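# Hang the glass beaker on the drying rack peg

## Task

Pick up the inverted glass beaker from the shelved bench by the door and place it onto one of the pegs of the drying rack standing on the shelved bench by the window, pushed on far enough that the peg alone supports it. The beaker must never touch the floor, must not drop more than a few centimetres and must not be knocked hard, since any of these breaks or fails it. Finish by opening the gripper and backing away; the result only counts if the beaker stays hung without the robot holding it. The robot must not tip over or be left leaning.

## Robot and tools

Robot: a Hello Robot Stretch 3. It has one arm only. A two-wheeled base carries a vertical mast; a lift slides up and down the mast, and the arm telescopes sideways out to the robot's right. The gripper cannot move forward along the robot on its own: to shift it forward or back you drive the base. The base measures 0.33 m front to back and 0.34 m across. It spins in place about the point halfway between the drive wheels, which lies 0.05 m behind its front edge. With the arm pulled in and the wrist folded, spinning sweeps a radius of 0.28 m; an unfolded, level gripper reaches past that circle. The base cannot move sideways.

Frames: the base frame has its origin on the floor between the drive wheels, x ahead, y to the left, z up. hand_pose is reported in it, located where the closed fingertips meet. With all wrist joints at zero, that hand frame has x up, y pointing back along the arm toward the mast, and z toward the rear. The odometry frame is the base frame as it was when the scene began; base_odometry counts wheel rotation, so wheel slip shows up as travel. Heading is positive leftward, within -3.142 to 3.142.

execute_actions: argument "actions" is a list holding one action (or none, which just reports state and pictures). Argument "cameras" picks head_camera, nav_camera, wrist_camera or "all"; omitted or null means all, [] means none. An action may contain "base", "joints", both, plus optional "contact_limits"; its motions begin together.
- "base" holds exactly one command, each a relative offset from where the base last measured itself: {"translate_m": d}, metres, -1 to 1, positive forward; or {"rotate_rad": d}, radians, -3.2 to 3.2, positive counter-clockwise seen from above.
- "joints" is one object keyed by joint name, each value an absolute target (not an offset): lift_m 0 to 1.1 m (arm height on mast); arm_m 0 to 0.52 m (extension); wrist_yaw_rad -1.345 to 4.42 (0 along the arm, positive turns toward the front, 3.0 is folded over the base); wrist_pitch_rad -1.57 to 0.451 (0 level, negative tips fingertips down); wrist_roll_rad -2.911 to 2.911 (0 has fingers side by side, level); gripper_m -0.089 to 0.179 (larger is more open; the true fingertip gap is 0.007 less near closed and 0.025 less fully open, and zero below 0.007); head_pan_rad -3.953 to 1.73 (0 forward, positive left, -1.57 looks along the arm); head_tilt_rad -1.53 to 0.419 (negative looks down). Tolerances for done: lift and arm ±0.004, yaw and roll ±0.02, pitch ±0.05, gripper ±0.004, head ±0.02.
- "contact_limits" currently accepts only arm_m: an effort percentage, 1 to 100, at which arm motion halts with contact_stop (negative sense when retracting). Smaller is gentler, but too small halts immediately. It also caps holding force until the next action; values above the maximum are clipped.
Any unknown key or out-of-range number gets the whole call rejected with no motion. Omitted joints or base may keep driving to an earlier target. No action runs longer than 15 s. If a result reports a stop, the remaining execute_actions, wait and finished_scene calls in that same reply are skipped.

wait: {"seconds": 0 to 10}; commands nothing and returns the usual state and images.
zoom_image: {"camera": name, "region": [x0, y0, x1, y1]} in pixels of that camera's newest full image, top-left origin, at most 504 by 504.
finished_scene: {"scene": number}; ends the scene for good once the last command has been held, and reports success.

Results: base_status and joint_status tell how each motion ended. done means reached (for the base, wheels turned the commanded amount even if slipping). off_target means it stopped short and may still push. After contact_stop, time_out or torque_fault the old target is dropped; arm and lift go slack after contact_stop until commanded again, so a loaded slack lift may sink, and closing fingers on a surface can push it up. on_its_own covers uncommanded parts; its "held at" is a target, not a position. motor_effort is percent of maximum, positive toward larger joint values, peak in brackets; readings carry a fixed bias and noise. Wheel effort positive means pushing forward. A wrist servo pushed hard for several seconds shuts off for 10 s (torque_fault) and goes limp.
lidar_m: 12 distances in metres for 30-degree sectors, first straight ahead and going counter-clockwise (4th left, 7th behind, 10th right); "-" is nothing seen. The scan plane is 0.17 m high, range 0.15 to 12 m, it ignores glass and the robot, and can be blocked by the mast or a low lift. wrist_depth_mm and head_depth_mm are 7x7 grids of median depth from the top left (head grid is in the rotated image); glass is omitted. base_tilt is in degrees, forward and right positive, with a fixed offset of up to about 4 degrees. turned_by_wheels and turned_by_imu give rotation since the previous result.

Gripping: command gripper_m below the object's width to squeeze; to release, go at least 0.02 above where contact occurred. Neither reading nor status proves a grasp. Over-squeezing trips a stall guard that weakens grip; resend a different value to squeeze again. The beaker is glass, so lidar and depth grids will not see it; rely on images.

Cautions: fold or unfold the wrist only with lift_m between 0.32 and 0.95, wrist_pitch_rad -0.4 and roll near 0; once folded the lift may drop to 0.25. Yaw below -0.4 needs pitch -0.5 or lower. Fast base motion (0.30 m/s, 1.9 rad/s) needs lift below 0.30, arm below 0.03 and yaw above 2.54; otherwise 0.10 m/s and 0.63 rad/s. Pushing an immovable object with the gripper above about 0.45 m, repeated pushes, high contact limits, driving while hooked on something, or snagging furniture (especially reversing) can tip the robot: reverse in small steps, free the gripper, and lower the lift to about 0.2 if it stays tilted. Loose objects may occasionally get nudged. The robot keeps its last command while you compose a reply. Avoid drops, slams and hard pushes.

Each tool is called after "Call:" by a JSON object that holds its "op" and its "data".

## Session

Call:
{"op": "execute_actions", "data": {"actions": []}}

Scene clock: 0.00 s.
base_odometry: x=+0.000 y=+0.000 heading=+0.000 (m, m, rad; odometry frame)
turned_by_wheels: +0.000 (rad since the last result)
turned_by_imu: +0.000 (rad since the last result)
base_tilt: forward=+3.0 right=-0.9 (deg)
lidar_m: 1.79 1.81 1.42 1.44 2.16 1.90 1.96 1.38 1.26 1.26 1.56 1.48
head_depth_mm: 2023 2024 2041 2022 2038 1481 1584 / 2090 2117 2103 2104 2116 1485 2061 / 2096 2221 2202 2184 2208 1558 2153 / 2113 2276 2296 2286 2290 1671 2217 / 2106 2383 2349 2342 2369 1788 2307 / 2142 2484 2475 2480 2490 2462 2310 / 2146 2583 2580 2599 2620 2620 2094
base_status: not commanded
joint_positions: lift_m=+0.561 arm_m=+0.001 wrist_yaw_rad=+3.114 wrist_pitch_rad=-0.339 wrist_roll_rad=+0.013 gripper_m=+0.037 head_pan_rad=-0.018 head_tilt_rad=-0.016
joint_status: not commanded
motor_effort: left_wheel=-1 right_wheel=-1 lift_m=+21 arm_m=-1 wrist_yaw_rad=+0 wrist_pitch_rad=+6 wrist_roll_rad=+0 gripper_m=+1 head_pan_rad=+0 head_tilt_rad=+3 (%)
hand_pose: x=-0.0147 y=+0.0881 z=+0.5916 quat_wxyz=(+0.130, +0.703, +0.109, +0.691) (m; base frame)
wrist_depth_mm: - - - - - - - / - - - - - - - / - - - - - - - / - - - - - - - / - - - - - - - / 924 921 953 927 - 898 921 / 771 778 750 770 758 774 772
pictures: head_camera (sideways: a quarter turn clockwise sets it upright), nav_camera (sideways: a quarter turn counterclockwise sets it upright), wrist_camera
Images, in order (width x height): head_camera 896x504, nav_camera 672x504, wrist_camera 644x364.

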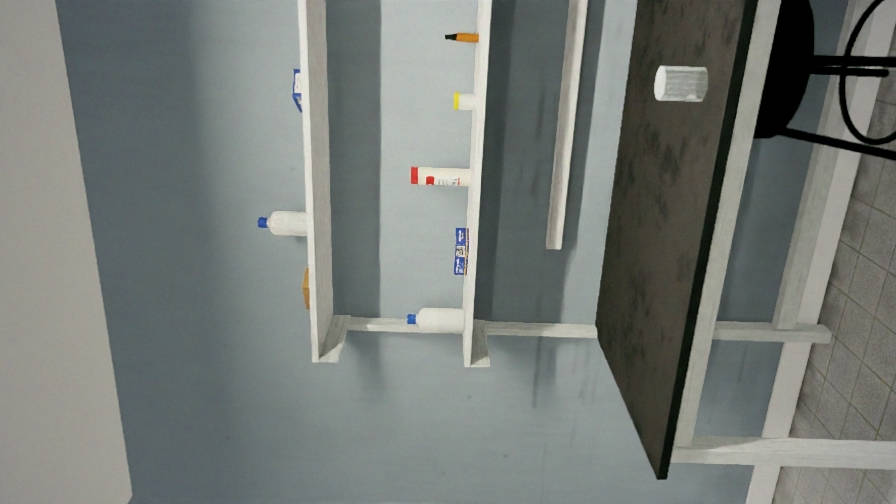

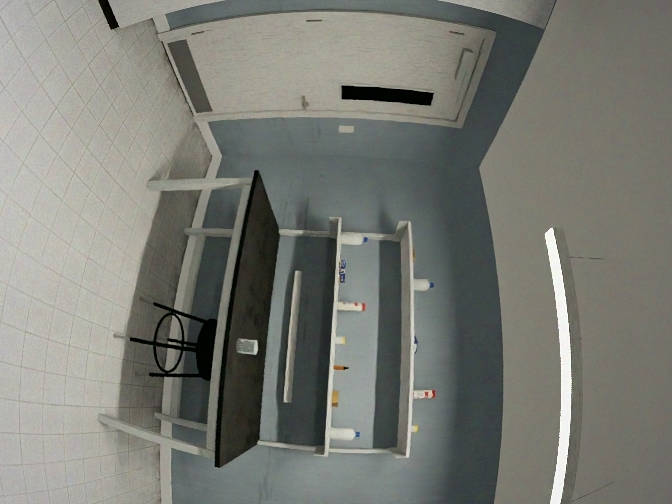

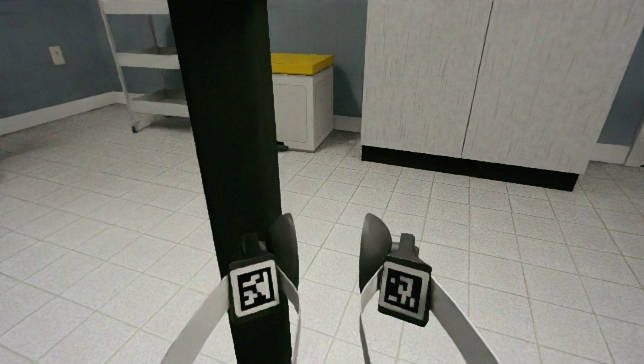

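Call:
{"op": "execute_actions", "data": {"actions": [{"base": {"translate_m": 0.98}, "joints": {"lift_m": 0.86, "wrist_pitch_rad": -0.4, "wrist_yaw_rad": 0.0, "gripper_m": 0.15, "head_pan_rad": -3.4, "head_tilt_rad": -0.1}}], "cameras": ["head_camera", "nav_camera"]}}

Scene clock: 11.80 s.
base_odometry: x=+0.980 y=+0.000 heading=+0.000 (m, m, rad; odometry frame)
turned_by_wheels: +0.000 (rad since the last result)
turned_by_imu: +0.008 (rad since the last result)
base_tilt: forward=+3.0 right=-0.9 (deg)
lidar_m: 1.20 0.89 1.50 1.14 1.33 2.72 2.95 1.76 1.61 0.89 0.86 0.67
head_depth_mm: 2330 3130 3243 3257 3284 2846 2065 / 2326 3213 3220 3331 3413 2654 2052 / 2364 3216 3287 3137 3347 2798 2020 / 2383 3246 2790 2830 3473 2775 2034 / 2393 3394 3369 3485 3495 2804 2006 / 2393 3417 3456 3491 3584 2731 2021 / 2587 3447 3499 3593 3664 2724 2007
base_status: done
joint_positions: lift_m=+0.860 arm_m=+0.001 wrist_yaw_rad=+0.001 wrist_pitch_rad=-0.415 wrist_roll_rad=+0.013 gripper_m=+0.150 head_pan_rad=-3.393 head_tilt_rad=-0.099
joint_status: all done
motor_effort: left_wheel=-1(5) right_wheel=+0(3) lift_m=+25(27) arm_m=-1(1) wrist_yaw_rad=-1(1) wrist_pitch_rad=+6(5) wrist_roll_rad=+0(0) gripper_m=-1(89) head_pan_rad=-4(63) head_tilt_rad=-1(14) (%)
hand_pose: x=-0.0212 y=-0.3703 z=+0.8731 quat_wxyz=(+0.688, +0.145, -0.696, -0.146) (m; base frame)
wrist_depth_mm: - - - - - - - / 917 - - - - - - / 574 562 - - - - - / 431 556 - - - - - / 448 - - - - - - / - - - - - - - / - - - - - - -
pictures: head_camera (sideways: a quarter turn clockwise sets it upright), nav_camera (sideways: a quarter turn counterclockwise sets it upright)
Images, in order (width x height): head_camera 896x504, nav_camera 672x504.

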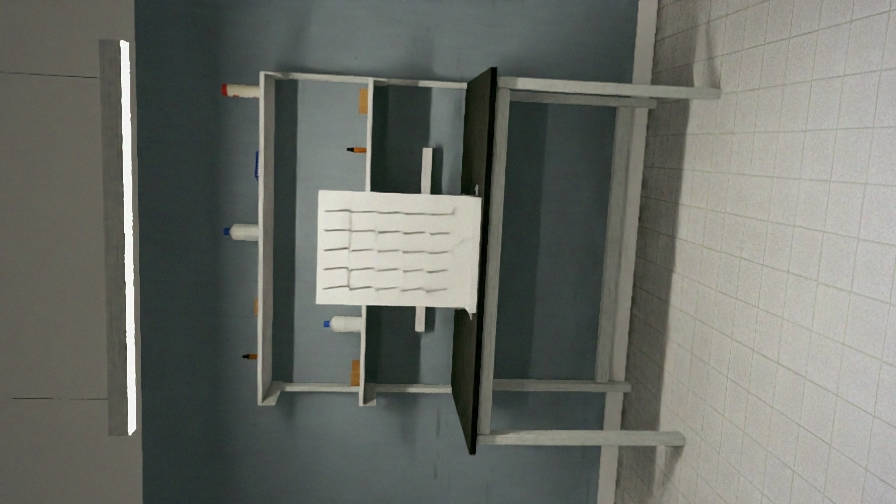

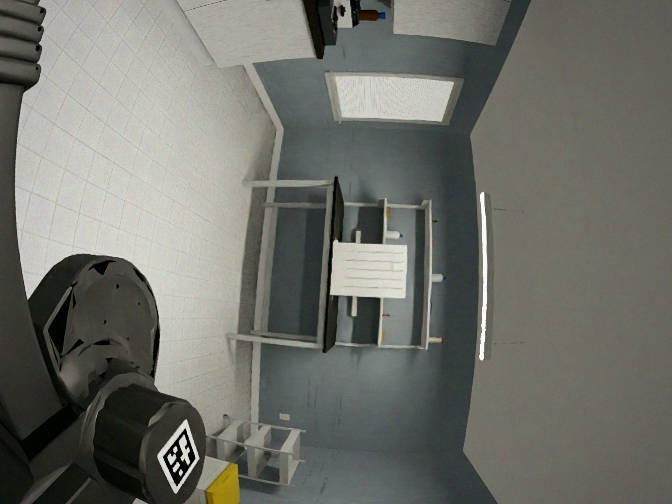

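Call:
{"op": "zoom_image", "data": {"camera": "head_camera", "region": [300, 170, 510, 330]}}

Call:
{"op": "execute_actions", "data": {"actions": [{"base": {"rotate_rad": 1.17}, "joints": {"wrist_pitch_rad": -0.65, "head_pan_rad": -1.57, "head_tilt_rad": -0.7}}]}}

Region (300, 170, 510, 330) of head_camera's 896x504 image, scaled by 2.400, with more detail than that image has; it fills the top 384 rows of this view, and the rest is white.

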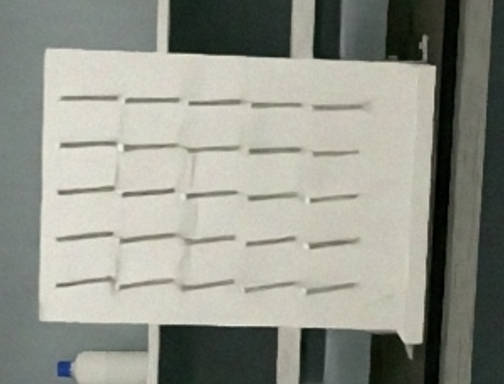

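Scene clock: 14.93 s.
base_odometry: x=+0.980 y=+0.000 heading=+1.170 (m, m, rad; odometry frame)
turned_by_wheels: +1.170 (rad since the last result)
turned_by_imu: +1.158 (rad since the last result)
base_tilt: forward=+3.0 right=-0.8 (deg)
lidar_m: 1.50 1.13 1.49 2.71 3.19 1.68 1.61 0.87 0.67 0.82 1.23 0.89
head_depth_mm: 1112 1235 1069 831 741 1468 - / 1114 1239 1060 830 775 1312 - / 1114 1248 1052 826 775 - - / 1118 1250 1051 822 777 1360 - / 1117 1237 1047 815 1523 1364 1214 / 1120 1246 1041 817 1513 1385 1202 / 1124 1228 1040 813 1512 1382 1202
base_status: done
joint_positions: lift_m=+0.860 arm_m=+0.001 wrist_yaw_rad=+0.001 wrist_pitch_rad=-0.661 wrist_roll_rad=+0.013 gripper_m=+0.150 head_pan_rad=-1.577 head_tilt_rad=-0.692
joint_status: all done
motor_effort: left_wheel=-2(6) right_wheel=+1(5) lift_m=+26(25) arm_m=-1(1) wrist_yaw_rad=-1(2) wrist_pitch_rad=+4(5) wrist_roll_rad=+0(0) gripper_m=+0(0) head_pan_rad=+4(63) head_tilt_rad=-6(48) (%)
hand_pose: x=-0.0214 y=-0.3330 z=+0.8221 quat_wxyz=(+0.665, +0.228, -0.673, -0.231) (m; base frame)
wrist_depth_mm: 504 513 507 503 501 497 497 / 402 400 398 398 398 398 393 / 348 344 347 344 343 340 340 / - - - - 919 - - / - - - - - - - / - - - - - - - / 879 869 901 900 887 911 856
pictures: head_camera (sideways: a quarter turn clockwise sets it upright), nav_camera (sideways: a quarter turn counterclockwise sets it upright), wrist_camera
Images, in order (width x height): head_camera 896x504, nav_camera 672x504, wrist_camera 644x364.

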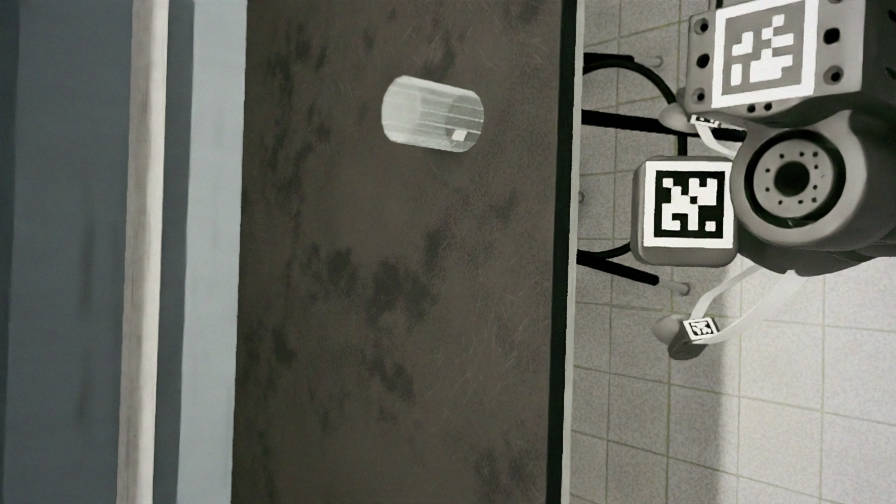

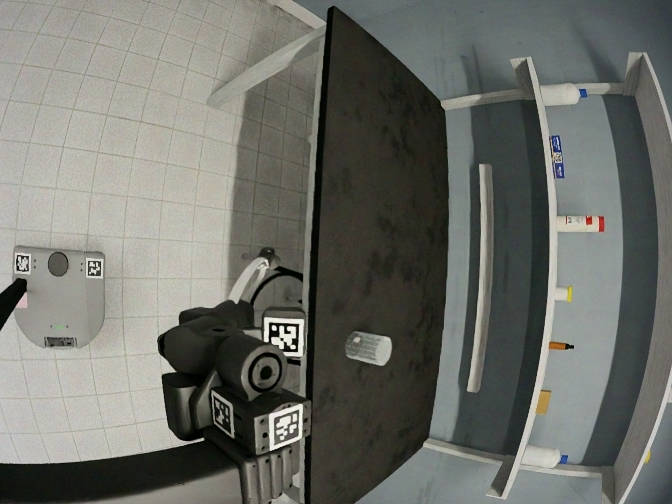

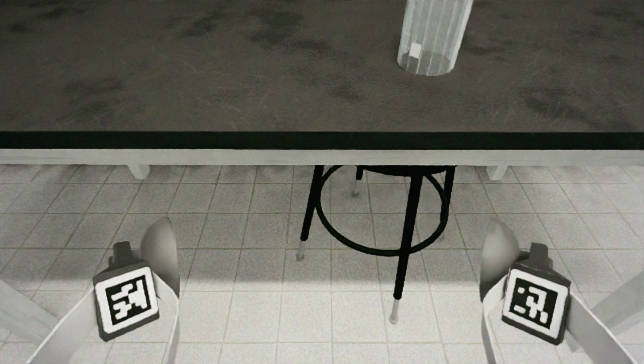

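Call:
{"op": "execute_actions", "data": {"actions": [{"base": {"translate_m": -0.125}, "joints": {"lift_m": 0.857, "arm_m": 0.23}}], "cameras": ["wrist_camera"]}}

Scene clock: 18.60 s.
base_odometry: x=+0.931 y=-0.115 heading=+1.170 (m, m, rad; odometry frame)
turned_by_wheels: +0.000 (rad since the last result)
turned_by_imu: -0.001 (rad since the last result)
base_tilt: forward=+3.1 right=-0.9 (deg)
lidar_m: 1.59 1.25 1.66 2.72 2.16 1.56 1.49 0.78 0.78 0.65 1.23 0.99
head_depth_mm: 1115 1240 1107 - - 1406 1203 / 1115 1242 1104 - 1294 1409 1225 / 1109 1248 1096 - 1525 1339 1216 / 1116 1249 1051 820 1530 1388 1212 / 1117 1243 1048 819 1242 1384 1204 / 1122 1228 1038 815 1517 1382 1200 / 1123 1232 1033 810 1510 1377 1202
base_status: done
joint_positions: lift_m=+0.857 arm_m=+0.230 wrist_yaw_rad=+0.000 wrist_pitch_rad=-0.662 wrist_roll_rad=+0.013 gripper_m=+0.150 head_pan_rad=-1.577 head_tilt_rad=-0.692
joint_status: all done
motor_effort: left_wheel=-2(8) right_wheel=+1(3) lift_m=+15(22) arm_m=+6(4) wrist_yaw_rad=+0(1) wrist_pitch_rad=+5(4) wrist_roll_rad=+0(0) gripper_m=+0(0) head_pan_rad=+5(5) head_tilt_rad=-5(5) (%)
hand_pose: x=-0.0215 y=-0.5619 z=+0.8195 quat_wxyz=(+0.665, +0.228, -0.673, -0.231) (m; base frame)
wrist_depth_mm: 497 491 500 493 491 491 485 / 399 394 393 392 392 390 389 / 327 328 328 327 325 322 325 / 278 279 278 279 276 275 275 / 244 250 244 243 242 248 241 / 217 - 216 216 216 - 215 / 194 190 194 194 194 193 193
pictures: wrist_camera
Images, in order (width x height): wrist_camera 644x364.

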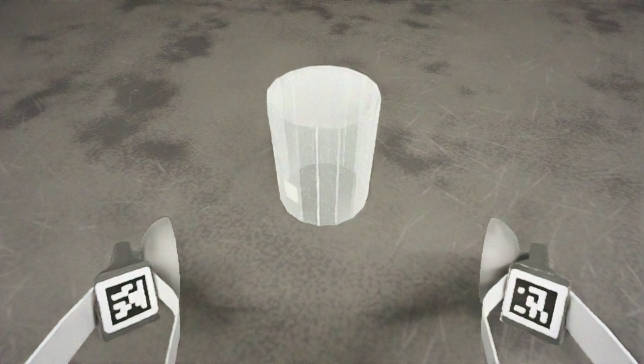

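Call:
{"op": "execute_actions", "data": {"actions": [{"base": {"translate_m": 0.006}, "joints": {"lift_m": 0.851, "arm_m": 0.328, "gripper_m": 0.125}}], "cameras": ["wrist_camera"]}}

Scene clock: 26.60 s.
base_odometry: x=+0.934 y=-0.110 heading=+1.170 (m, m, rad; odometry frame)
turned_by_wheels: +0.000 (rad since the last result)
turned_by_imu: +0.000 (rad since the last result)
base_tilt: forward=+3.1 right=-0.8 (deg)
lidar_m: 1.58 1.25 1.65 2.72 2.17 1.57 1.49 0.78 0.78 0.65 1.23 0.98
head_depth_mm: 1114 1235 1109 - - 1400 1214 / 1115 1235 - 780 777 1397 1221 / 1114 1252 - 775 779 1336 1207 / 1113 1257 1089 796 1511 1388 1202 / 1115 1236 1041 818 1243 1381 1208 / 1117 1233 1036 817 1515 1374 1207 / 1121 1228 1033 811 1505 1391 1204
base_status: done
joint_positions: lift_m=+0.851 arm_m=+0.328 wrist_yaw_rad=+0.000 wrist_pitch_rad=-0.662 wrist_roll_rad=+0.013 gripper_m=+0.125 head_pan_rad=-1.577 head_tilt_rad=-0.692
joint_status: all done
motor_effort: left_wheel=-2(4) right_wheel=+1(5) lift_m=+17(17) arm_m=+6(7) wrist_yaw_rad=+0(0) wrist_pitch_rad=+4(5) wrist_roll_rad=+0(0) gripper_m=+0(86) head_pan_rad=+5(5) head_tilt_rad=-7(6) (%)
hand_pose: x=-0.0215 y=-0.6599 z=+0.8135 quat_wxyz=(+0.665, +0.228, -0.673, -0.232) (m; base frame)
wrist_depth_mm: 482 481 477 478 482 477 468 / 386 382 381 380 379 379 374 / 319 317 317 315 314 313 314 / 270 269 270 270 268 269 269 / 237 238 237 235 235 240 235 / 210 214 209 210 209 - 208 / 190 184 189 187 188 184 187
pictures: wrist_camera
Images, in order (width x height): wrist_camera 644x364.

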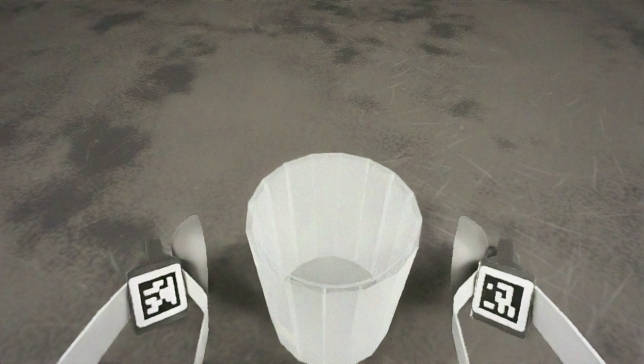

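Matches the earlier grasp pose. Close.

Call:
{"op": "execute_actions", "data": {"actions": [{"joints": {"gripper_m": 0.04}}], "cameras": ["wrist_camera"]}}

Call:
{"op": "execute_actions", "data": {"actions": [{"joints": {"lift_m": 0.875}}], "cameras": ["wrist_camera"]}}

Scene clock: 28.23 s.
base_odometry: x=+0.934 y=-0.110 heading=+1.170 (m, m, rad; odometry frame)
turned_by_wheels: +0.000 (rad since the last result)
turned_by_imu: +0.000 (rad since the last result)
base_tilt: forward=+3.0 right=-0.9 (deg)
lidar_m: 1.59 1.25 1.65 2.73 2.17 1.56 1.50 0.78 0.78 0.65 1.23 0.99
head_depth_mm: 1117 1241 1111 - - 1410 1211 / 1117 1249 - 778 777 1400 1215 / 1117 1244 - 777 778 1339 1213 / 1117 1246 1096 794 1523 1396 1209 / 1118 1235 1042 817 1244 1389 1205 / 1120 1238 1031 814 1513 1387 1201 / 1120 1227 1030 811 1499 1377 1197
base_status: not commanded
joint_positions: lift_m=+0.851 arm_m=+0.328 wrist_yaw_rad=+0.000 wrist_pitch_rad=-0.669 wrist_roll_rad=+0.013 gripper_m=+0.041 head_pan_rad=-1.577 head_tilt_rad=-0.692
joint_status: all done
motor_effort: left_wheel=-1(2) right_wheel=+1(1) lift_m=+17(16) arm_m=+6(6) wrist_yaw_rad=+0(0) wrist_pitch_rad=+7(8) wrist_roll_rad=+0(0) gripper_m=-18(97) head_pan_rad=+5(4) head_tilt_rad=-5(6) (%)
hand_pose: x=-0.0216 y=-0.6586 z=+0.8122 quat_wxyz=(+0.664, +0.231, -0.672, -0.234) (m; base frame)
wrist_depth_mm: 470 473 470 474 466 460 464 / 378 379 374 376 370 375 369 / 312 312 312 311 308 308 307 / 269 266 266 266 266 265 266 / 234 234 238 233 236 231 232 / 208 208 205 207 207 207 206 / 188 187 187 185 186 186 186
pictures: wrist_camera
Images, in order (width x height): wrist_camera 644x364.

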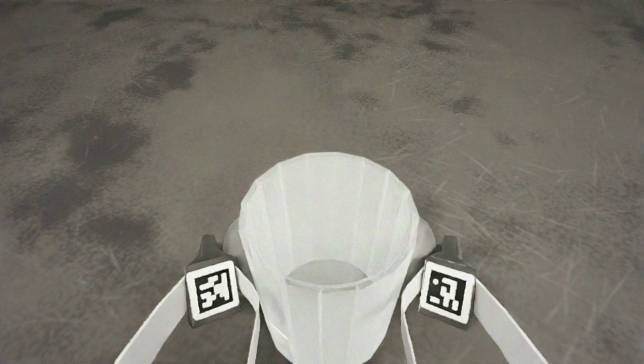

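Scene clock: 29.20 s.
base_odometry: x=+0.934 y=-0.110 heading=+1.170 (m, m, rad; odometry frame)
turned_by_wheels: +0.000 (rad since the last result)
turned_by_imu: +0.000 (rad since the last result)
base_tilt: forward=+3.1 right=-0.9 (deg)
lidar_m: 1.58 1.25 1.65 2.72 2.17 1.57 1.50 0.78 0.78 0.65 1.23 0.98
head_depth_mm: 1110 1240 1158 - 1543 1371 1219 / 1119 1238 - 799 779 1397 1218 / 1113 1237 - 799 776 1340 1212 / 1117 1241 1046 795 1522 1392 1218 / 1121 1235 1040 816 1254 1387 1209 / 1120 1233 1036 814 1511 1392 1205 / 1128 1234 1033 809 1512 1382 1200
base_status: not commanded
joint_positions: lift_m=+0.875 arm_m=+0.328 wrist_yaw_rad=+0.000 wrist_pitch_rad=-0.670 wrist_roll_rad=+0.013 gripper_m=+0.041 head_pan_rad=-1.577 head_tilt_rad=-0.692
joint_status: all done
motor_effort: left_wheel=-2(2) right_wheel=+1(0) lift_m=+26(28) arm_m=+6(6) wrist_yaw_rad=+0(0) wrist_pitch_rad=+8(8) wrist_roll_rad=+0(0) gripper_m=-18(17) head_pan_rad=+4(5) head_tilt_rad=-5(5) (%)
hand_pose: x=-0.0216 y=-0.6584 z=+0.8353 quat_wxyz=(+0.664, +0.231, -0.672, -0.234) (m; base frame)
wrist_depth_mm: 527 528 520 513 514 515 514 / 422 419 417 416 411 410 409 / 349 347 348 346 346 344 345 / 301 297 297 297 295 295 294 / 259 262 267 260 262 261 260 / 232 232 229 231 231 230 230 / 210 209 209 208 208 208 207
pictures: wrist_camera
Images, in order (width x height): wrist_camera 644x364.

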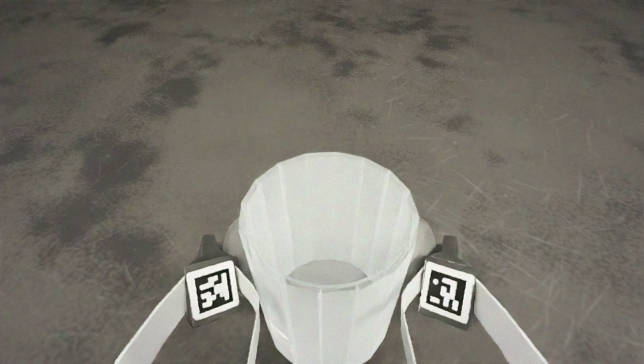

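Call:
{"op": "execute_actions", "data": {"actions": [{"base": {"rotate_rad": 1.655}, "joints": {"arm_m": 0.0, "lift_m": 0.92, "head_pan_rad": 0.0, "head_tilt_rad": -0.3}}], "cameras": ["head_camera", "wrist_camera"]}}

Call:
{"op": "execute_actions", "data": {"actions": [{"base": {"translate_m": 1.0}, "joints": {"lift_m": 0.98}}], "cameras": ["head_camera"]}}

Scene clock: 33.43 s.
base_odometry: x=+0.934 y=-0.110 heading=+2.825 (m, m, rad; odometry frame)
turned_by_wheels: +1.655 (rad since the last result)
turned_by_imu: +1.639 (rad since the last result)
base_tilt: forward=+3.0 right=-0.9 (deg)
lidar_m: 3.32 2.00 1.53 1.50 0.78 0.93 0.65 1.26 0.98 1.25 1.26 1.98
head_depth_mm: 2911 3079 3235 3423 2733 2004 1584 / 2902 3108 3265 3403 2702 1997 1596 / 2945 3046 3259 3424 2665 1980 1575 / 2968 2578 2737 3446 2694 1975 1561 / 3040 2671 2764 3551 2647 1958 1561 / 3033 3220 3356 3507 2643 1977 1551 / 3090 3253 3354 3597 2626 1955 1548
base_status: done
joint_positions: lift_m=+0.920 arm_m=+0.001 wrist_yaw_rad=+0.000 wrist_pitch_rad=-0.671 wrist_roll_rad=+0.013 gripper_m=+0.041 head_pan_rad=-0.007 head_tilt_rad=-0.310
joint_status: all done
motor_effort: left_wheel=-2(7) right_wheel=+2(8) lift_m=+26(27) arm_m=-7(6) wrist_yaw_rad=+0(0) wrist_pitch_rad=+8(8) wrist_roll_rad=+0(0) gripper_m=-17(17) head_pan_rad=+5(64) head_tilt_rad=+6(38) (%)
hand_pose: x=-0.0215 y=-0.3316 z=+0.8803 quat_wxyz=(+0.664, +0.231, -0.672, -0.234) (m; base frame)
wrist_depth_mm: 938 914 - - - - - / - - - - - - - / - - - - - - - / - - - - - - - / - - - - - - - / - - - - - - - / 946 974 955 945 943 961 945
pictures: head_camera (sideways: a quarter turn clockwise sets it upright), wrist_camera
Images, in order (width x height): head_camera 896x504, wrist_camera 644x364.

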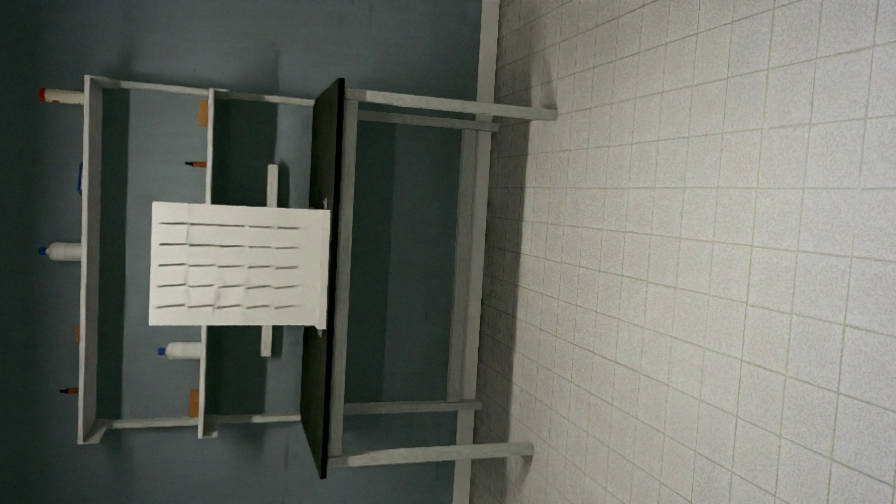

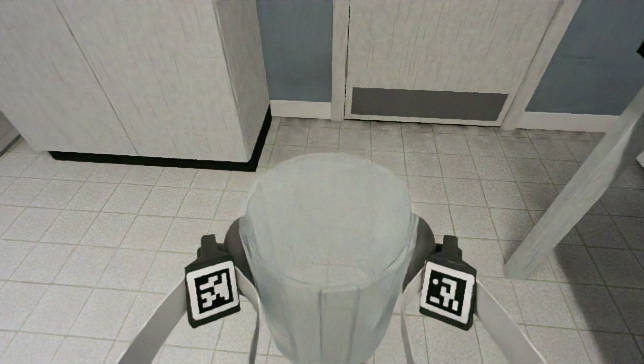

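Scene clock: 44.40 s.
base_odometry: x=-0.017 y=+0.202 heading=+2.825 (m, m, rad; odometry frame)
turned_by_wheels: +0.000 (rad since the last result)
turned_by_imu: +0.008 (rad since the last result)
base_tilt: forward=+3.0 right=-0.9 (deg)
lidar_m: 2.35 1.96 1.45 1.43 1.52 1.61 2.05 1.78 1.28 1.25 1.41 1.76
head_depth_mm: 2046 2146 2276 1721 2485 1929 1582 / 2116 2185 2286 2442 2533 1999 1589 / 2090 1710 2153 2512 2561 1988 1575 / 2149 1662 1783 2523 2538 1976 1561 / 2158 1685 1769 2542 2585 1966 1559 / 2184 2317 2349 2588 2596 1958 1548 / 2192 2293 2357 2590 2609 1942 1541
base_status: done
joint_positions: lift_m=+0.980 arm_m=+0.001 wrist_yaw_rad=+0.000 wrist_pitch_rad=-0.671 wrist_roll_rad=+0.013 gripper_m=+0.041 head_pan_rad=-0.007 head_tilt_rad=-0.310
joint_status: all done
motor_effort: left_wheel=-2(3) right_wheel=+0(5) lift_m=+26(28) arm_m=-7(7) wrist_yaw_rad=+0(1) wrist_pitch_rad=+8(8) wrist_roll_rad=+0(0) gripper_m=-16(17) head_pan_rad=+5(5) head_tilt_rad=+7(6) (%)
hand_pose: x=-0.0215 y=-0.3316 z=+0.9403 quat_wxyz=(+0.664, +0.231, -0.672, -0.234) (m; base frame)
wrist_depth_mm: - - - 943 931 911 - / - - - - - - - / - - - - - - - / - - - - - - - / - - - - - - - / - - - - - - - / - - - - - - -
pictures: head_camera (sideways: a quarter turn clockwise sets it upright)
Images, in order (width x height): head_camera 896x504.

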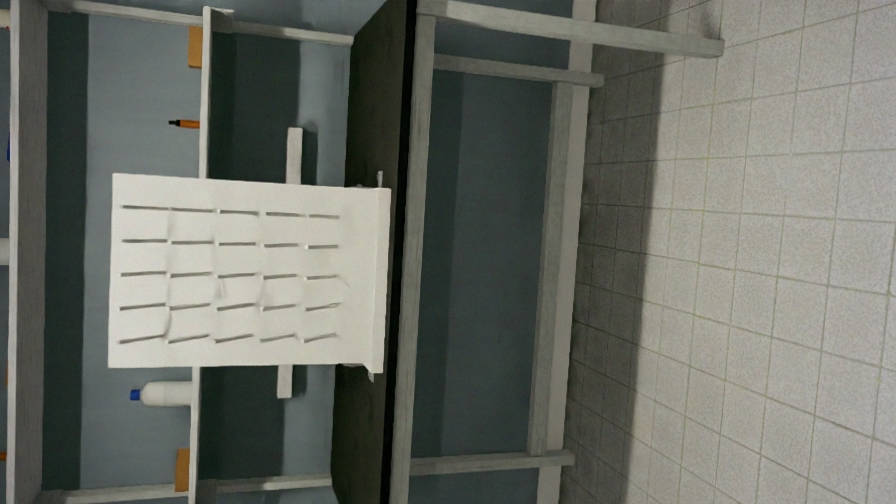

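Call:
{"op": "execute_actions", "data": {"actions": [{"base": {"translate_m": 0.95}, "joints": {"wrist_pitch_rad": 0.1, "head_tilt_rad": -0.35}}], "cameras": ["head_camera", "wrist_camera"]}}

Scene clock: 55.17 s.
base_odometry: x=-0.919 y=+0.498 heading=+2.824 (m, m, rad; odometry frame)
turned_by_wheels: +0.000 (rad since the last result)
turned_by_imu: +0.007 (rad since the last result)
base_tilt: forward=+3.0 right=-0.8 (deg)
lidar_m: 1.41 1.17 1.19 1.40 1.44 2.10 2.51 1.75 1.39 1.35 1.41 0.91
head_depth_mm: 1277 1337 1423 1170 815 1700 1535 / 754 809 1389 1083 818 1713 1529 / 745 795 840 899 828 1723 1525 / 753 803 847 905 824 1755 1511 / 757 802 853 913 834 1752 1509 / 761 801 859 911 852 1791 1504 / 767 813 876 923 858 1755 1495
base_status: done
joint_positions: lift_m=+0.980 arm_m=+0.001 wrist_yaw_rad=+0.000 wrist_pitch_rad=+0.063 wrist_roll_rad=+0.013 gripper_m=+0.041 head_pan_rad=-0.007 head_tilt_rad=-0.346
joint_status: all done
motor_effort: left_wheel=-2(3) right_wheel=+0(6) lift_m=+26(26) arm_m=-7(6) wrist_yaw_rad=-1(0) wrist_pitch_rad=+15(15) wrist_roll_rad=+0(1) gripper_m=-18(16) head_pan_rad=+5(4) head_tilt_rad=-2(7) (%)
hand_pose: x=-0.0214 y=-0.4031 z=+1.1104 quat_wxyz=(+0.702, -0.022, -0.711, +0.022) (m; base frame)
wrist_depth_mm: - - - - - - 961 / - - - - - - 939 / - - - - - - - / - - - - - - - / - - - - - - - / - - - - - - - / - - - - - - -
pictures: head_camera (sideways: a quarter turn clockwise sets it upright), wrist_camera
Images, in order (width x height): head_camera 896x504, wrist_camera 644x364.

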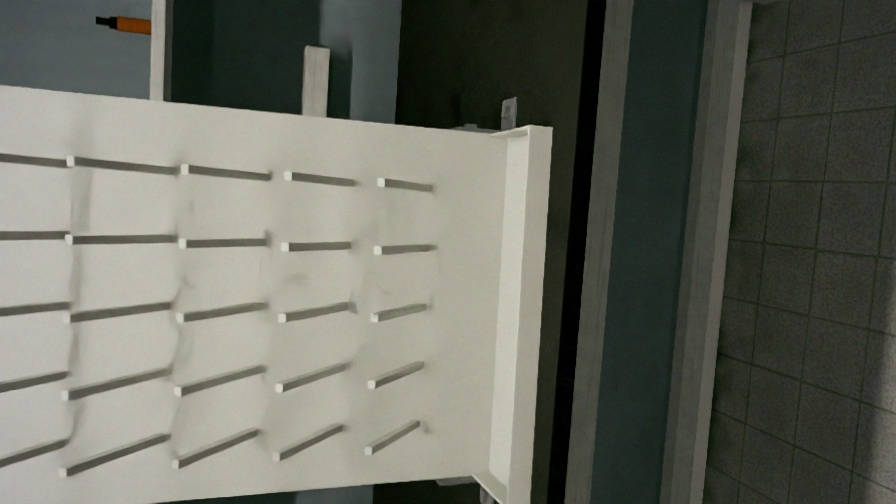

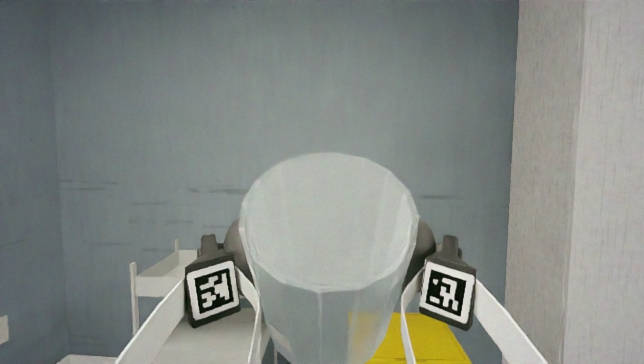

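Call:
{"op": "execute_actions", "data": {"actions": [{"base": {"rotate_rad": 1.51}, "joints": {"lift_m": 1.04, "arm_m": 0.25, "head_pan_rad": -1.57, "head_tilt_rad": -0.3}}], "cameras": ["head_camera", "wrist_camera"]}}

Scene clock: 59.97 s.
base_odometry: x=-0.919 y=+0.498 heading=-1.949 (m, m, rad; odometry frame)
turned_by_wheels: +1.510 (rad since the last result)
turned_by_imu: +1.494 (rad since the last result)
base_tilt: forward=+3.0 right=-0.9 (deg)
lidar_m: 1.40 1.41 1.97 2.52 1.84 1.42 1.35 1.39 0.91 1.41 1.47 1.17
head_depth_mm: 1295 1346 1410 1368 824 1683 1587 / 1297 1358 1419 - 827 1712 1587 / 757 804 834 - 781 1716 1570 / 764 806 840 908 829 1718 1568 / 764 808 849 903 838 1734 1578 / 761 801 847 906 841 1730 1560 / 764 803 854 907 826 1751 1552
base_status: done
joint_positions: lift_m=+1.040 arm_m=+0.250 wrist_yaw_rad=+0.000 wrist_pitch_rad=+0.065 wrist_roll_rad=+0.013 gripper_m=+0.041 head_pan_rad=-1.563 head_tilt_rad=-0.310
joint_status: all done
motor_effort: left_wheel=-2(7) right_wheel=+1(6) lift_m=+27(27) arm_m=+5(9) wrist_yaw_rad=+0(0) wrist_pitch_rad=+14(15) wrist_roll_rad=+0(0) gripper_m=-17(17) head_pan_rad=-4(63) head_tilt_rad=+6(15) (%)
hand_pose: x=-0.0214 y=-0.6519 z=+1.1709 quat_wxyz=(+0.702, -0.022, -0.711, +0.023) (m; base frame)
wrist_depth_mm: 397 399 398 394 940 927 918 / 400 406 399 401 772 768 943 / 409 407 405 403 - - 943 / 413 414 415 413 - - - / 419 419 413 417 - - - / 429 422 412 422 423 759 - / 428 424 429 426 519 557 554
pictures: head_camera (sideways: a quarter turn clockwise sets it upright), wrist_camera
Images, in order (width x height): head_camera 896x504, wrist_camera 644x364.

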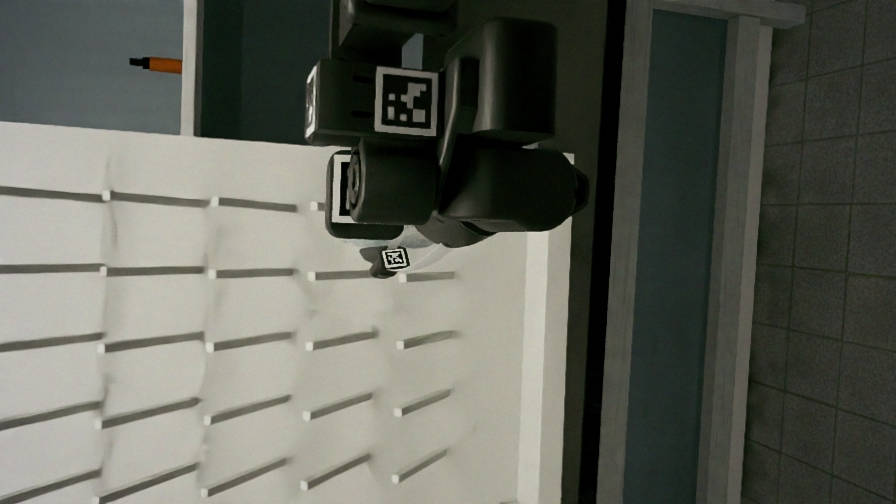

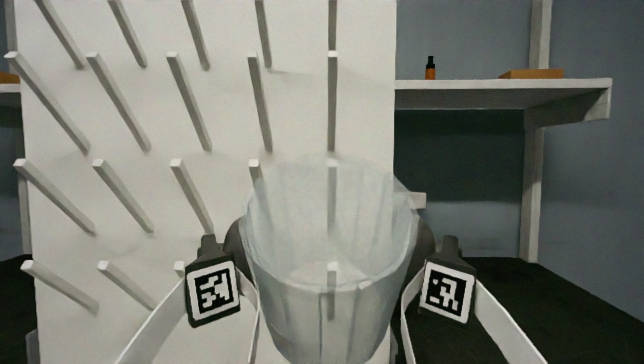

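Call:
{"op": "execute_actions", "data": {"actions": [{"joints": {"lift_m": 1.034, "arm_m": 0.353}, "contact_limits": {"arm_m": 15}}], "cameras": ["wrist_camera"]}}

Scene clock: 62.67 s.
base_odometry: x=-0.919 y=+0.498 heading=-1.949 (m, m, rad; odometry frame)
turned_by_wheels: +0.000 (rad since the last result)
turned_by_imu: +0.000 (rad since the last result)
base_tilt: forward=+3.1 right=-0.8 (deg)
lidar_m: 1.40 1.41 1.96 2.51 1.84 1.41 1.35 1.39 0.92 1.41 1.48 1.17
head_depth_mm: 1295 1343 1416 1213 828 1678 1591 / 1294 1366 1423 - 826 1689 1581 / 760 798 834 - 817 1695 1585 / 764 805 840 904 831 1721 1553 / 763 807 850 897 838 1743 1567 / 764 803 848 908 839 1743 1554 / 765 807 855 910 828 1756 1558
base_status: not commanded
joint_positions: lift_m=+1.034 arm_m=+0.353 wrist_yaw_rad=+0.000 wrist_pitch_rad=+0.065 wrist_roll_rad=+0.013 gripper_m=+0.041 head_pan_rad=-1.563 head_tilt_rad=-0.310
joint_status: all done
motor_effort: left_wheel=-2(1) right_wheel=+0(1) lift_m=+17(21) arm_m=+6(6) wrist_yaw_rad=-1(1) wrist_pitch_rad=+14(14) wrist_roll_rad=+0(0) gripper_m=-17(17) head_pan_rad=-4(5) head_tilt_rad=+6(6) (%)
contact_limits: arm_m 15 (drawing in: default 34, maximum 55; extending or still: default 46, maximum 75)
hand_pose: x=-0.0214 y=-0.7548 z=+1.1655 quat_wxyz=(+0.702, -0.022, -0.711, +0.023) (m; base frame)
wrist_depth_mm: 302 301 300 299 301 864 829 / 306 304 304 300 302 685 610 / 311 306 307 306 308 852 848 / 311 312 312 309 830 899 867 / 315 315 314 314 315 892 864 / 322 321 319 317 318 742 886 / 325 325 325 323 495 543 538
pictures: wrist_camera
Images, in order (width x height): wrist_camera 644x364.

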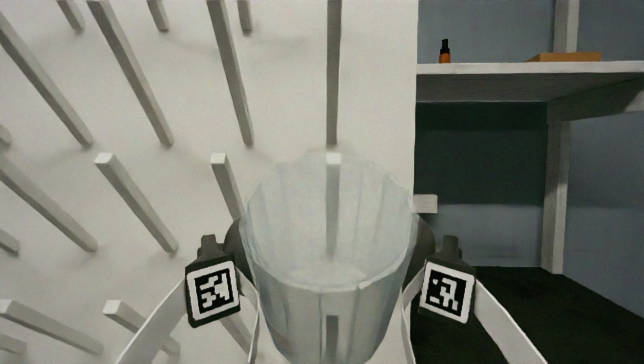

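Call:
{"op": "execute_actions", "data": {"actions": [{"joints": {"lift_m": 0.997, "arm_m": 0.387}, "contact_limits": {"arm_m": 15}}], "cameras": ["wrist_camera"]}}

Scene clock: 64.23 s.
base_odometry: x=-0.919 y=+0.498 heading=-1.949 (m, m, rad; odometry frame)
turned_by_wheels: +0.000 (rad since the last result)
turned_by_imu: +0.000 (rad since the last result)
base_tilt: forward=+3.1 right=-0.9 (deg)
lidar_m: 1.40 1.41 1.97 2.51 1.84 1.41 1.35 1.39 0.91 1.41 1.48 1.17
head_depth_mm: 1290 1362 1434 - 820 1679 1587 / 1302 1368 1431 - 826 1713 1581 / 758 802 836 - 821 1717 1583 / 761 805 846 909 831 1714 1569 / 760 806 851 901 837 1737 1563 / 762 805 851 907 841 1746 1556 / 765 806 856 903 828 1748 1563
base_status: not commanded
joint_positions: lift_m=+0.997 arm_m=+0.387 wrist_yaw_rad=+0.000 wrist_pitch_rad=+0.065 wrist_roll_rad=+0.013 gripper_m=+0.041 head_pan_rad=-1.563 head_tilt_rad=-0.310
joint_status: all done
motor_effort: left_wheel=-2(2) right_wheel=+1(1) lift_m=+16(18) arm_m=+7(6) wrist_yaw_rad=+0(0) wrist_pitch_rad=+14(14) wrist_roll_rad=+0(0) gripper_m=-16(17) head_pan_rad=-5(5) head_tilt_rad=+7(6) (%)
contact_limits: arm_m 15 (drawing in: default 34, maximum 55; extending or still: default 46, maximum 75)
hand_pose: x=-0.0214 y=-0.7888 z=+1.1285 quat_wxyz=(+0.702, -0.022, -0.711, +0.023) (m; base frame)
wrist_depth_mm: 269 269 268 267 267 823 735 / 271 273 270 270 269 743 659 / 275 276 274 272 273 833 826 / 279 277 277 277 276 860 836 / 283 285 281 280 280 864 840 / 287 287 285 282 284 656 659 / 288 290 290 287 288 476 479
pictures: wrist_camera
Images, in order (width x height): wrist_camera 644x364.

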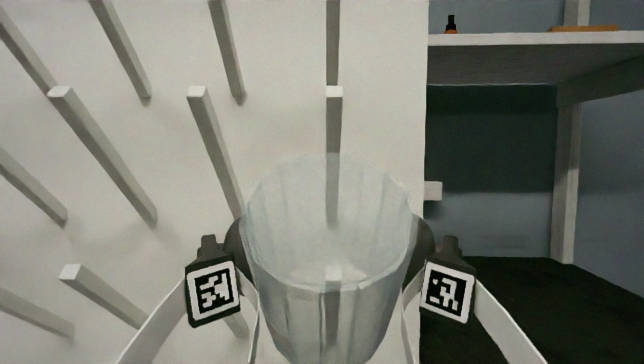

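Call:
{"op": "execute_actions", "data": {"actions": [{"joints": {"lift_m": 0.951, "arm_m": 0.417}, "contact_limits": {"arm_m": 15}}], "cameras": ["head_camera", "wrist_camera"]}}

Scene clock: 65.93 s.
base_odometry: x=-0.919 y=+0.498 heading=-1.949 (m, m, rad; odometry frame)
turned_by_wheels: +0.000 (rad since the last result)
turned_by_imu: +0.000 (rad since the last result)
base_tilt: forward=+3.1 right=-0.9 (deg)
lidar_m: 1.40 1.42 1.97 2.51 1.84 1.41 1.35 1.39 0.91 1.41 1.47 1.17
head_depth_mm: 1297 1353 1436 1423 - 1700 1583 / 1291 1358 1436 1497 823 1706 1584 / 758 802 843 - 783 1701 1567 / 767 805 849 900 830 1715 1573 / 764 809 853 899 837 1742 1564 / 764 804 848 907 840 1740 1553 / 765 805 856 907 829 1743 1555
base_status: not commanded
joint_positions: lift_m=+0.951 arm_m=+0.417 wrist_yaw_rad=+0.000 wrist_pitch_rad=+0.065 wrist_roll_rad=+0.013 gripper_m=+0.041 head_pan_rad=-1.563 head_tilt_rad=-0.310
joint_status: all done
motor_effort: left_wheel=-2(2) right_wheel=+0(1) lift_m=+17(17) arm_m=+6(6) wrist_yaw_rad=+0(0) wrist_pitch_rad=+14(14) wrist_roll_rad=+0(0) gripper_m=-17(17) head_pan_rad=-5(5) head_tilt_rad=+6(6) (%)
contact_limits: arm_m 15 (drawing in: default 34, maximum 55; extending or still: default 46, maximum 75)
hand_pose: x=-0.0214 y=-0.8188 z=+1.0825 quat_wxyz=(+0.702, -0.022, -0.711, +0.023) (m; base frame)
wrist_depth_mm: 240 239 239 238 239 567 571 / 243 243 241 241 242 803 751 / 247 246 246 245 244 816 796 / 250 250 251 247 247 834 799 / 252 252 252 251 249 824 806 / 257 255 254 255 255 541 549 / 259 259 258 259 256 395 396
pictures: head_camera (sideways: a quarter turn clockwise sets it upright), wrist_camera
Images, in order (width x height): head_camera 896x504, wrist_camera 644x364.

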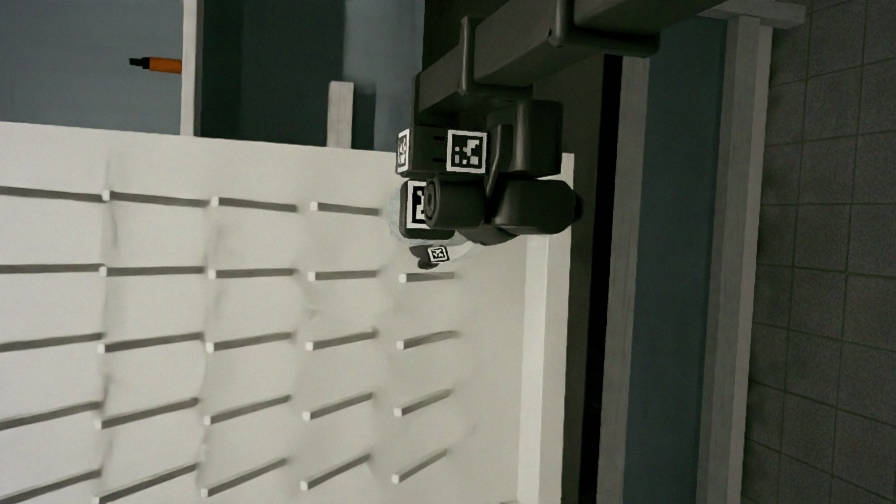

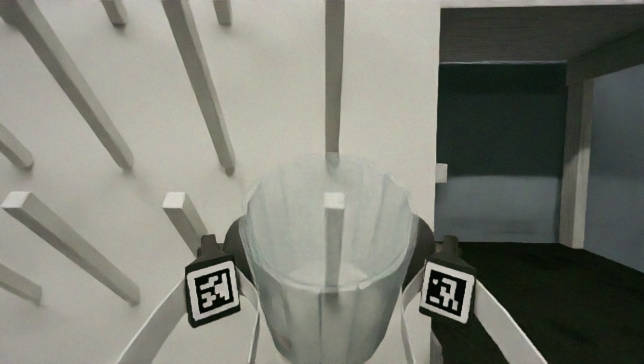

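Call:
{"op": "execute_actions", "data": {"actions": [{"joints": {"lift_m": 0.944, "gripper_m": 0.106}}], "cameras": ["wrist_camera"]}}

Scene clock: 67.47 s.
base_odometry: x=-0.919 y=+0.498 heading=-1.949 (m, m, rad; odometry frame)
turned_by_wheels: +0.000 (rad since the last result)
turned_by_imu: +0.000 (rad since the last result)
base_tilt: forward=+3.1 right=-0.8 (deg)
lidar_m: 1.40 1.41 1.97 2.51 1.84 1.41 1.35 1.39 0.91 1.41 1.48 1.17
head_depth_mm: 1287 1353 1425 1425 - 1694 1589 / 1296 1358 1445 1490 822 1714 1575 / 761 801 841 - 781 1697 1573 / 762 805 850 897 829 1699 1558 / 762 808 850 899 836 1736 1564 / 765 800 848 904 843 1747 1556 / 767 807 855 908 830 1762 1539
base_status: not commanded
joint_positions: lift_m=+0.944 arm_m=+0.417 wrist_yaw_rad=+0.000 wrist_pitch_rad=+0.074 wrist_roll_rad=+0.013 gripper_m=+0.106 head_pan_rad=-1.563 head_tilt_rad=-0.310
joint_status: all done
motor_effort: left_wheel=-2(2) right_wheel=+1(0) lift_m=+17(17) arm_m=+6(6) wrist_yaw_rad=-1(0) wrist_pitch_rad=+10(14) wrist_roll_rad=+0(0) gripper_m=+1(84) head_pan_rad=-5(4) head_tilt_rad=+7(7) (%)
hand_pose: x=-0.0214 y=-0.8189 z=+1.0780 quat_wxyz=(+0.702, -0.026, -0.711, +0.026) (m; base frame)
wrist_depth_mm: 242 240 240 239 239 560 564 / 244 244 242 240 241 802 765 / 247 245 247 245 244 809 808 / 251 251 249 247 250 819 810 / 198 252 251 252 250 821 816 / 254 254 255 253 254 596 547 / 259 259 257 257 256 373 392
pictures: wrist_camera
Images, in order (width x height): wrist_camera 644x364.

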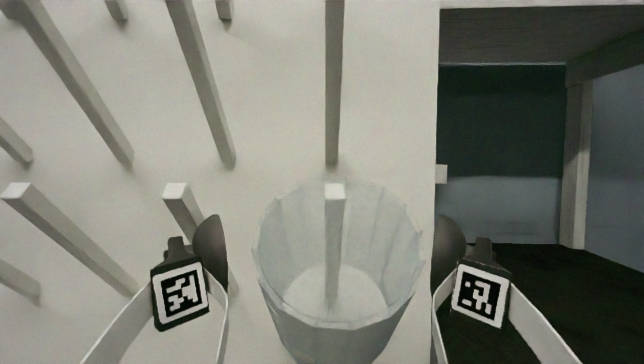

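Call:
{"op": "execute_actions", "data": {"actions": [{"joints": {"arm_m": 0.15}}], "cameras": ["head_camera", "wrist_camera"]}}

Scene clock: 70.87 s.
base_odometry: x=-0.919 y=+0.498 heading=-1.949 (m, m, rad; odometry frame)
turned_by_wheels: +0.000 (rad since the last result)
turned_by_imu: +0.000 (rad since the last result)
base_tilt: forward=+3.1 right=-0.9 (deg)
lidar_m: 1.41 1.41 1.97 2.51 1.85 1.41 1.35 1.39 0.91 1.41 1.48 1.17
head_depth_mm: 1289 1346 1427 1303 923 - - / 1290 1348 1437 1299 - - - / 760 808 844 903 - - - / 764 805 851 900 832 1721 1553 / 763 806 854 905 835 1735 1569 / 766 805 850 904 841 1751 1551 / 765 805 855 907 825 1749 1545
base_status: not commanded
joint_positions: lift_m=+0.944 arm_m=+0.150 wrist_yaw_rad=+0.000 wrist_pitch_rad=+0.076 wrist_roll_rad=+0.013 gripper_m=+0.106 head_pan_rad=-1.563 head_tilt_rad=-0.310
joint_status: all done
motor_effort: left_wheel=-2(2) right_wheel=+1(0) lift_m=+16(16) arm_m=-6(10) wrist_yaw_rad=+1(0) wrist_pitch_rad=+10(10) wrist_roll_rad=+0(0) gripper_m=+0(0) head_pan_rad=-5(4) head_tilt_rad=+7(7) (%)
hand_pose: x=-0.0214 y=-0.5527 z=+1.0783 quat_wxyz=(+0.702, -0.026, -0.711, +0.027) (m; base frame)
wrist_depth_mm: - 492 492 492 - - - / 900 504 505 493 931 895 - / - 502 502 500 - - - / - 511 504 502 - - - / 914 510 516 509 924 - - / 511 520 521 511 519 593 554 / 397 391 396 396 394 375 395
pictures: head_camera (sideways: a quarter turn clockwise sets it upright), wrist_camera
Images, in order (width x height): head_camera 896x504, wrist_camera 644x364.

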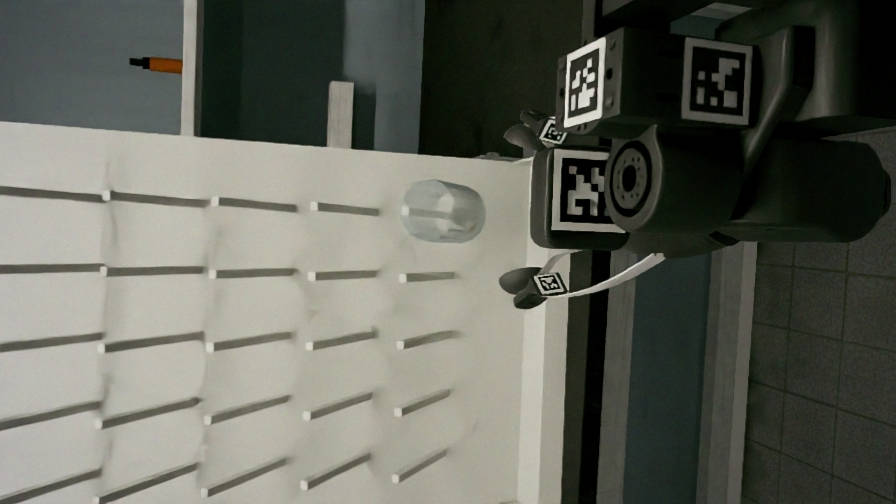

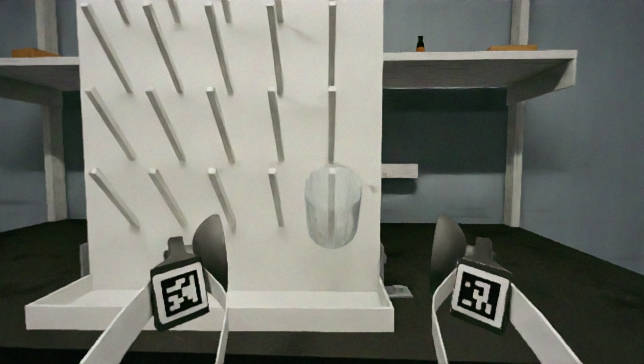

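Call:
{"op": "finished_scene", "data": {"scene": 2}}

The scene is finished: the task was done.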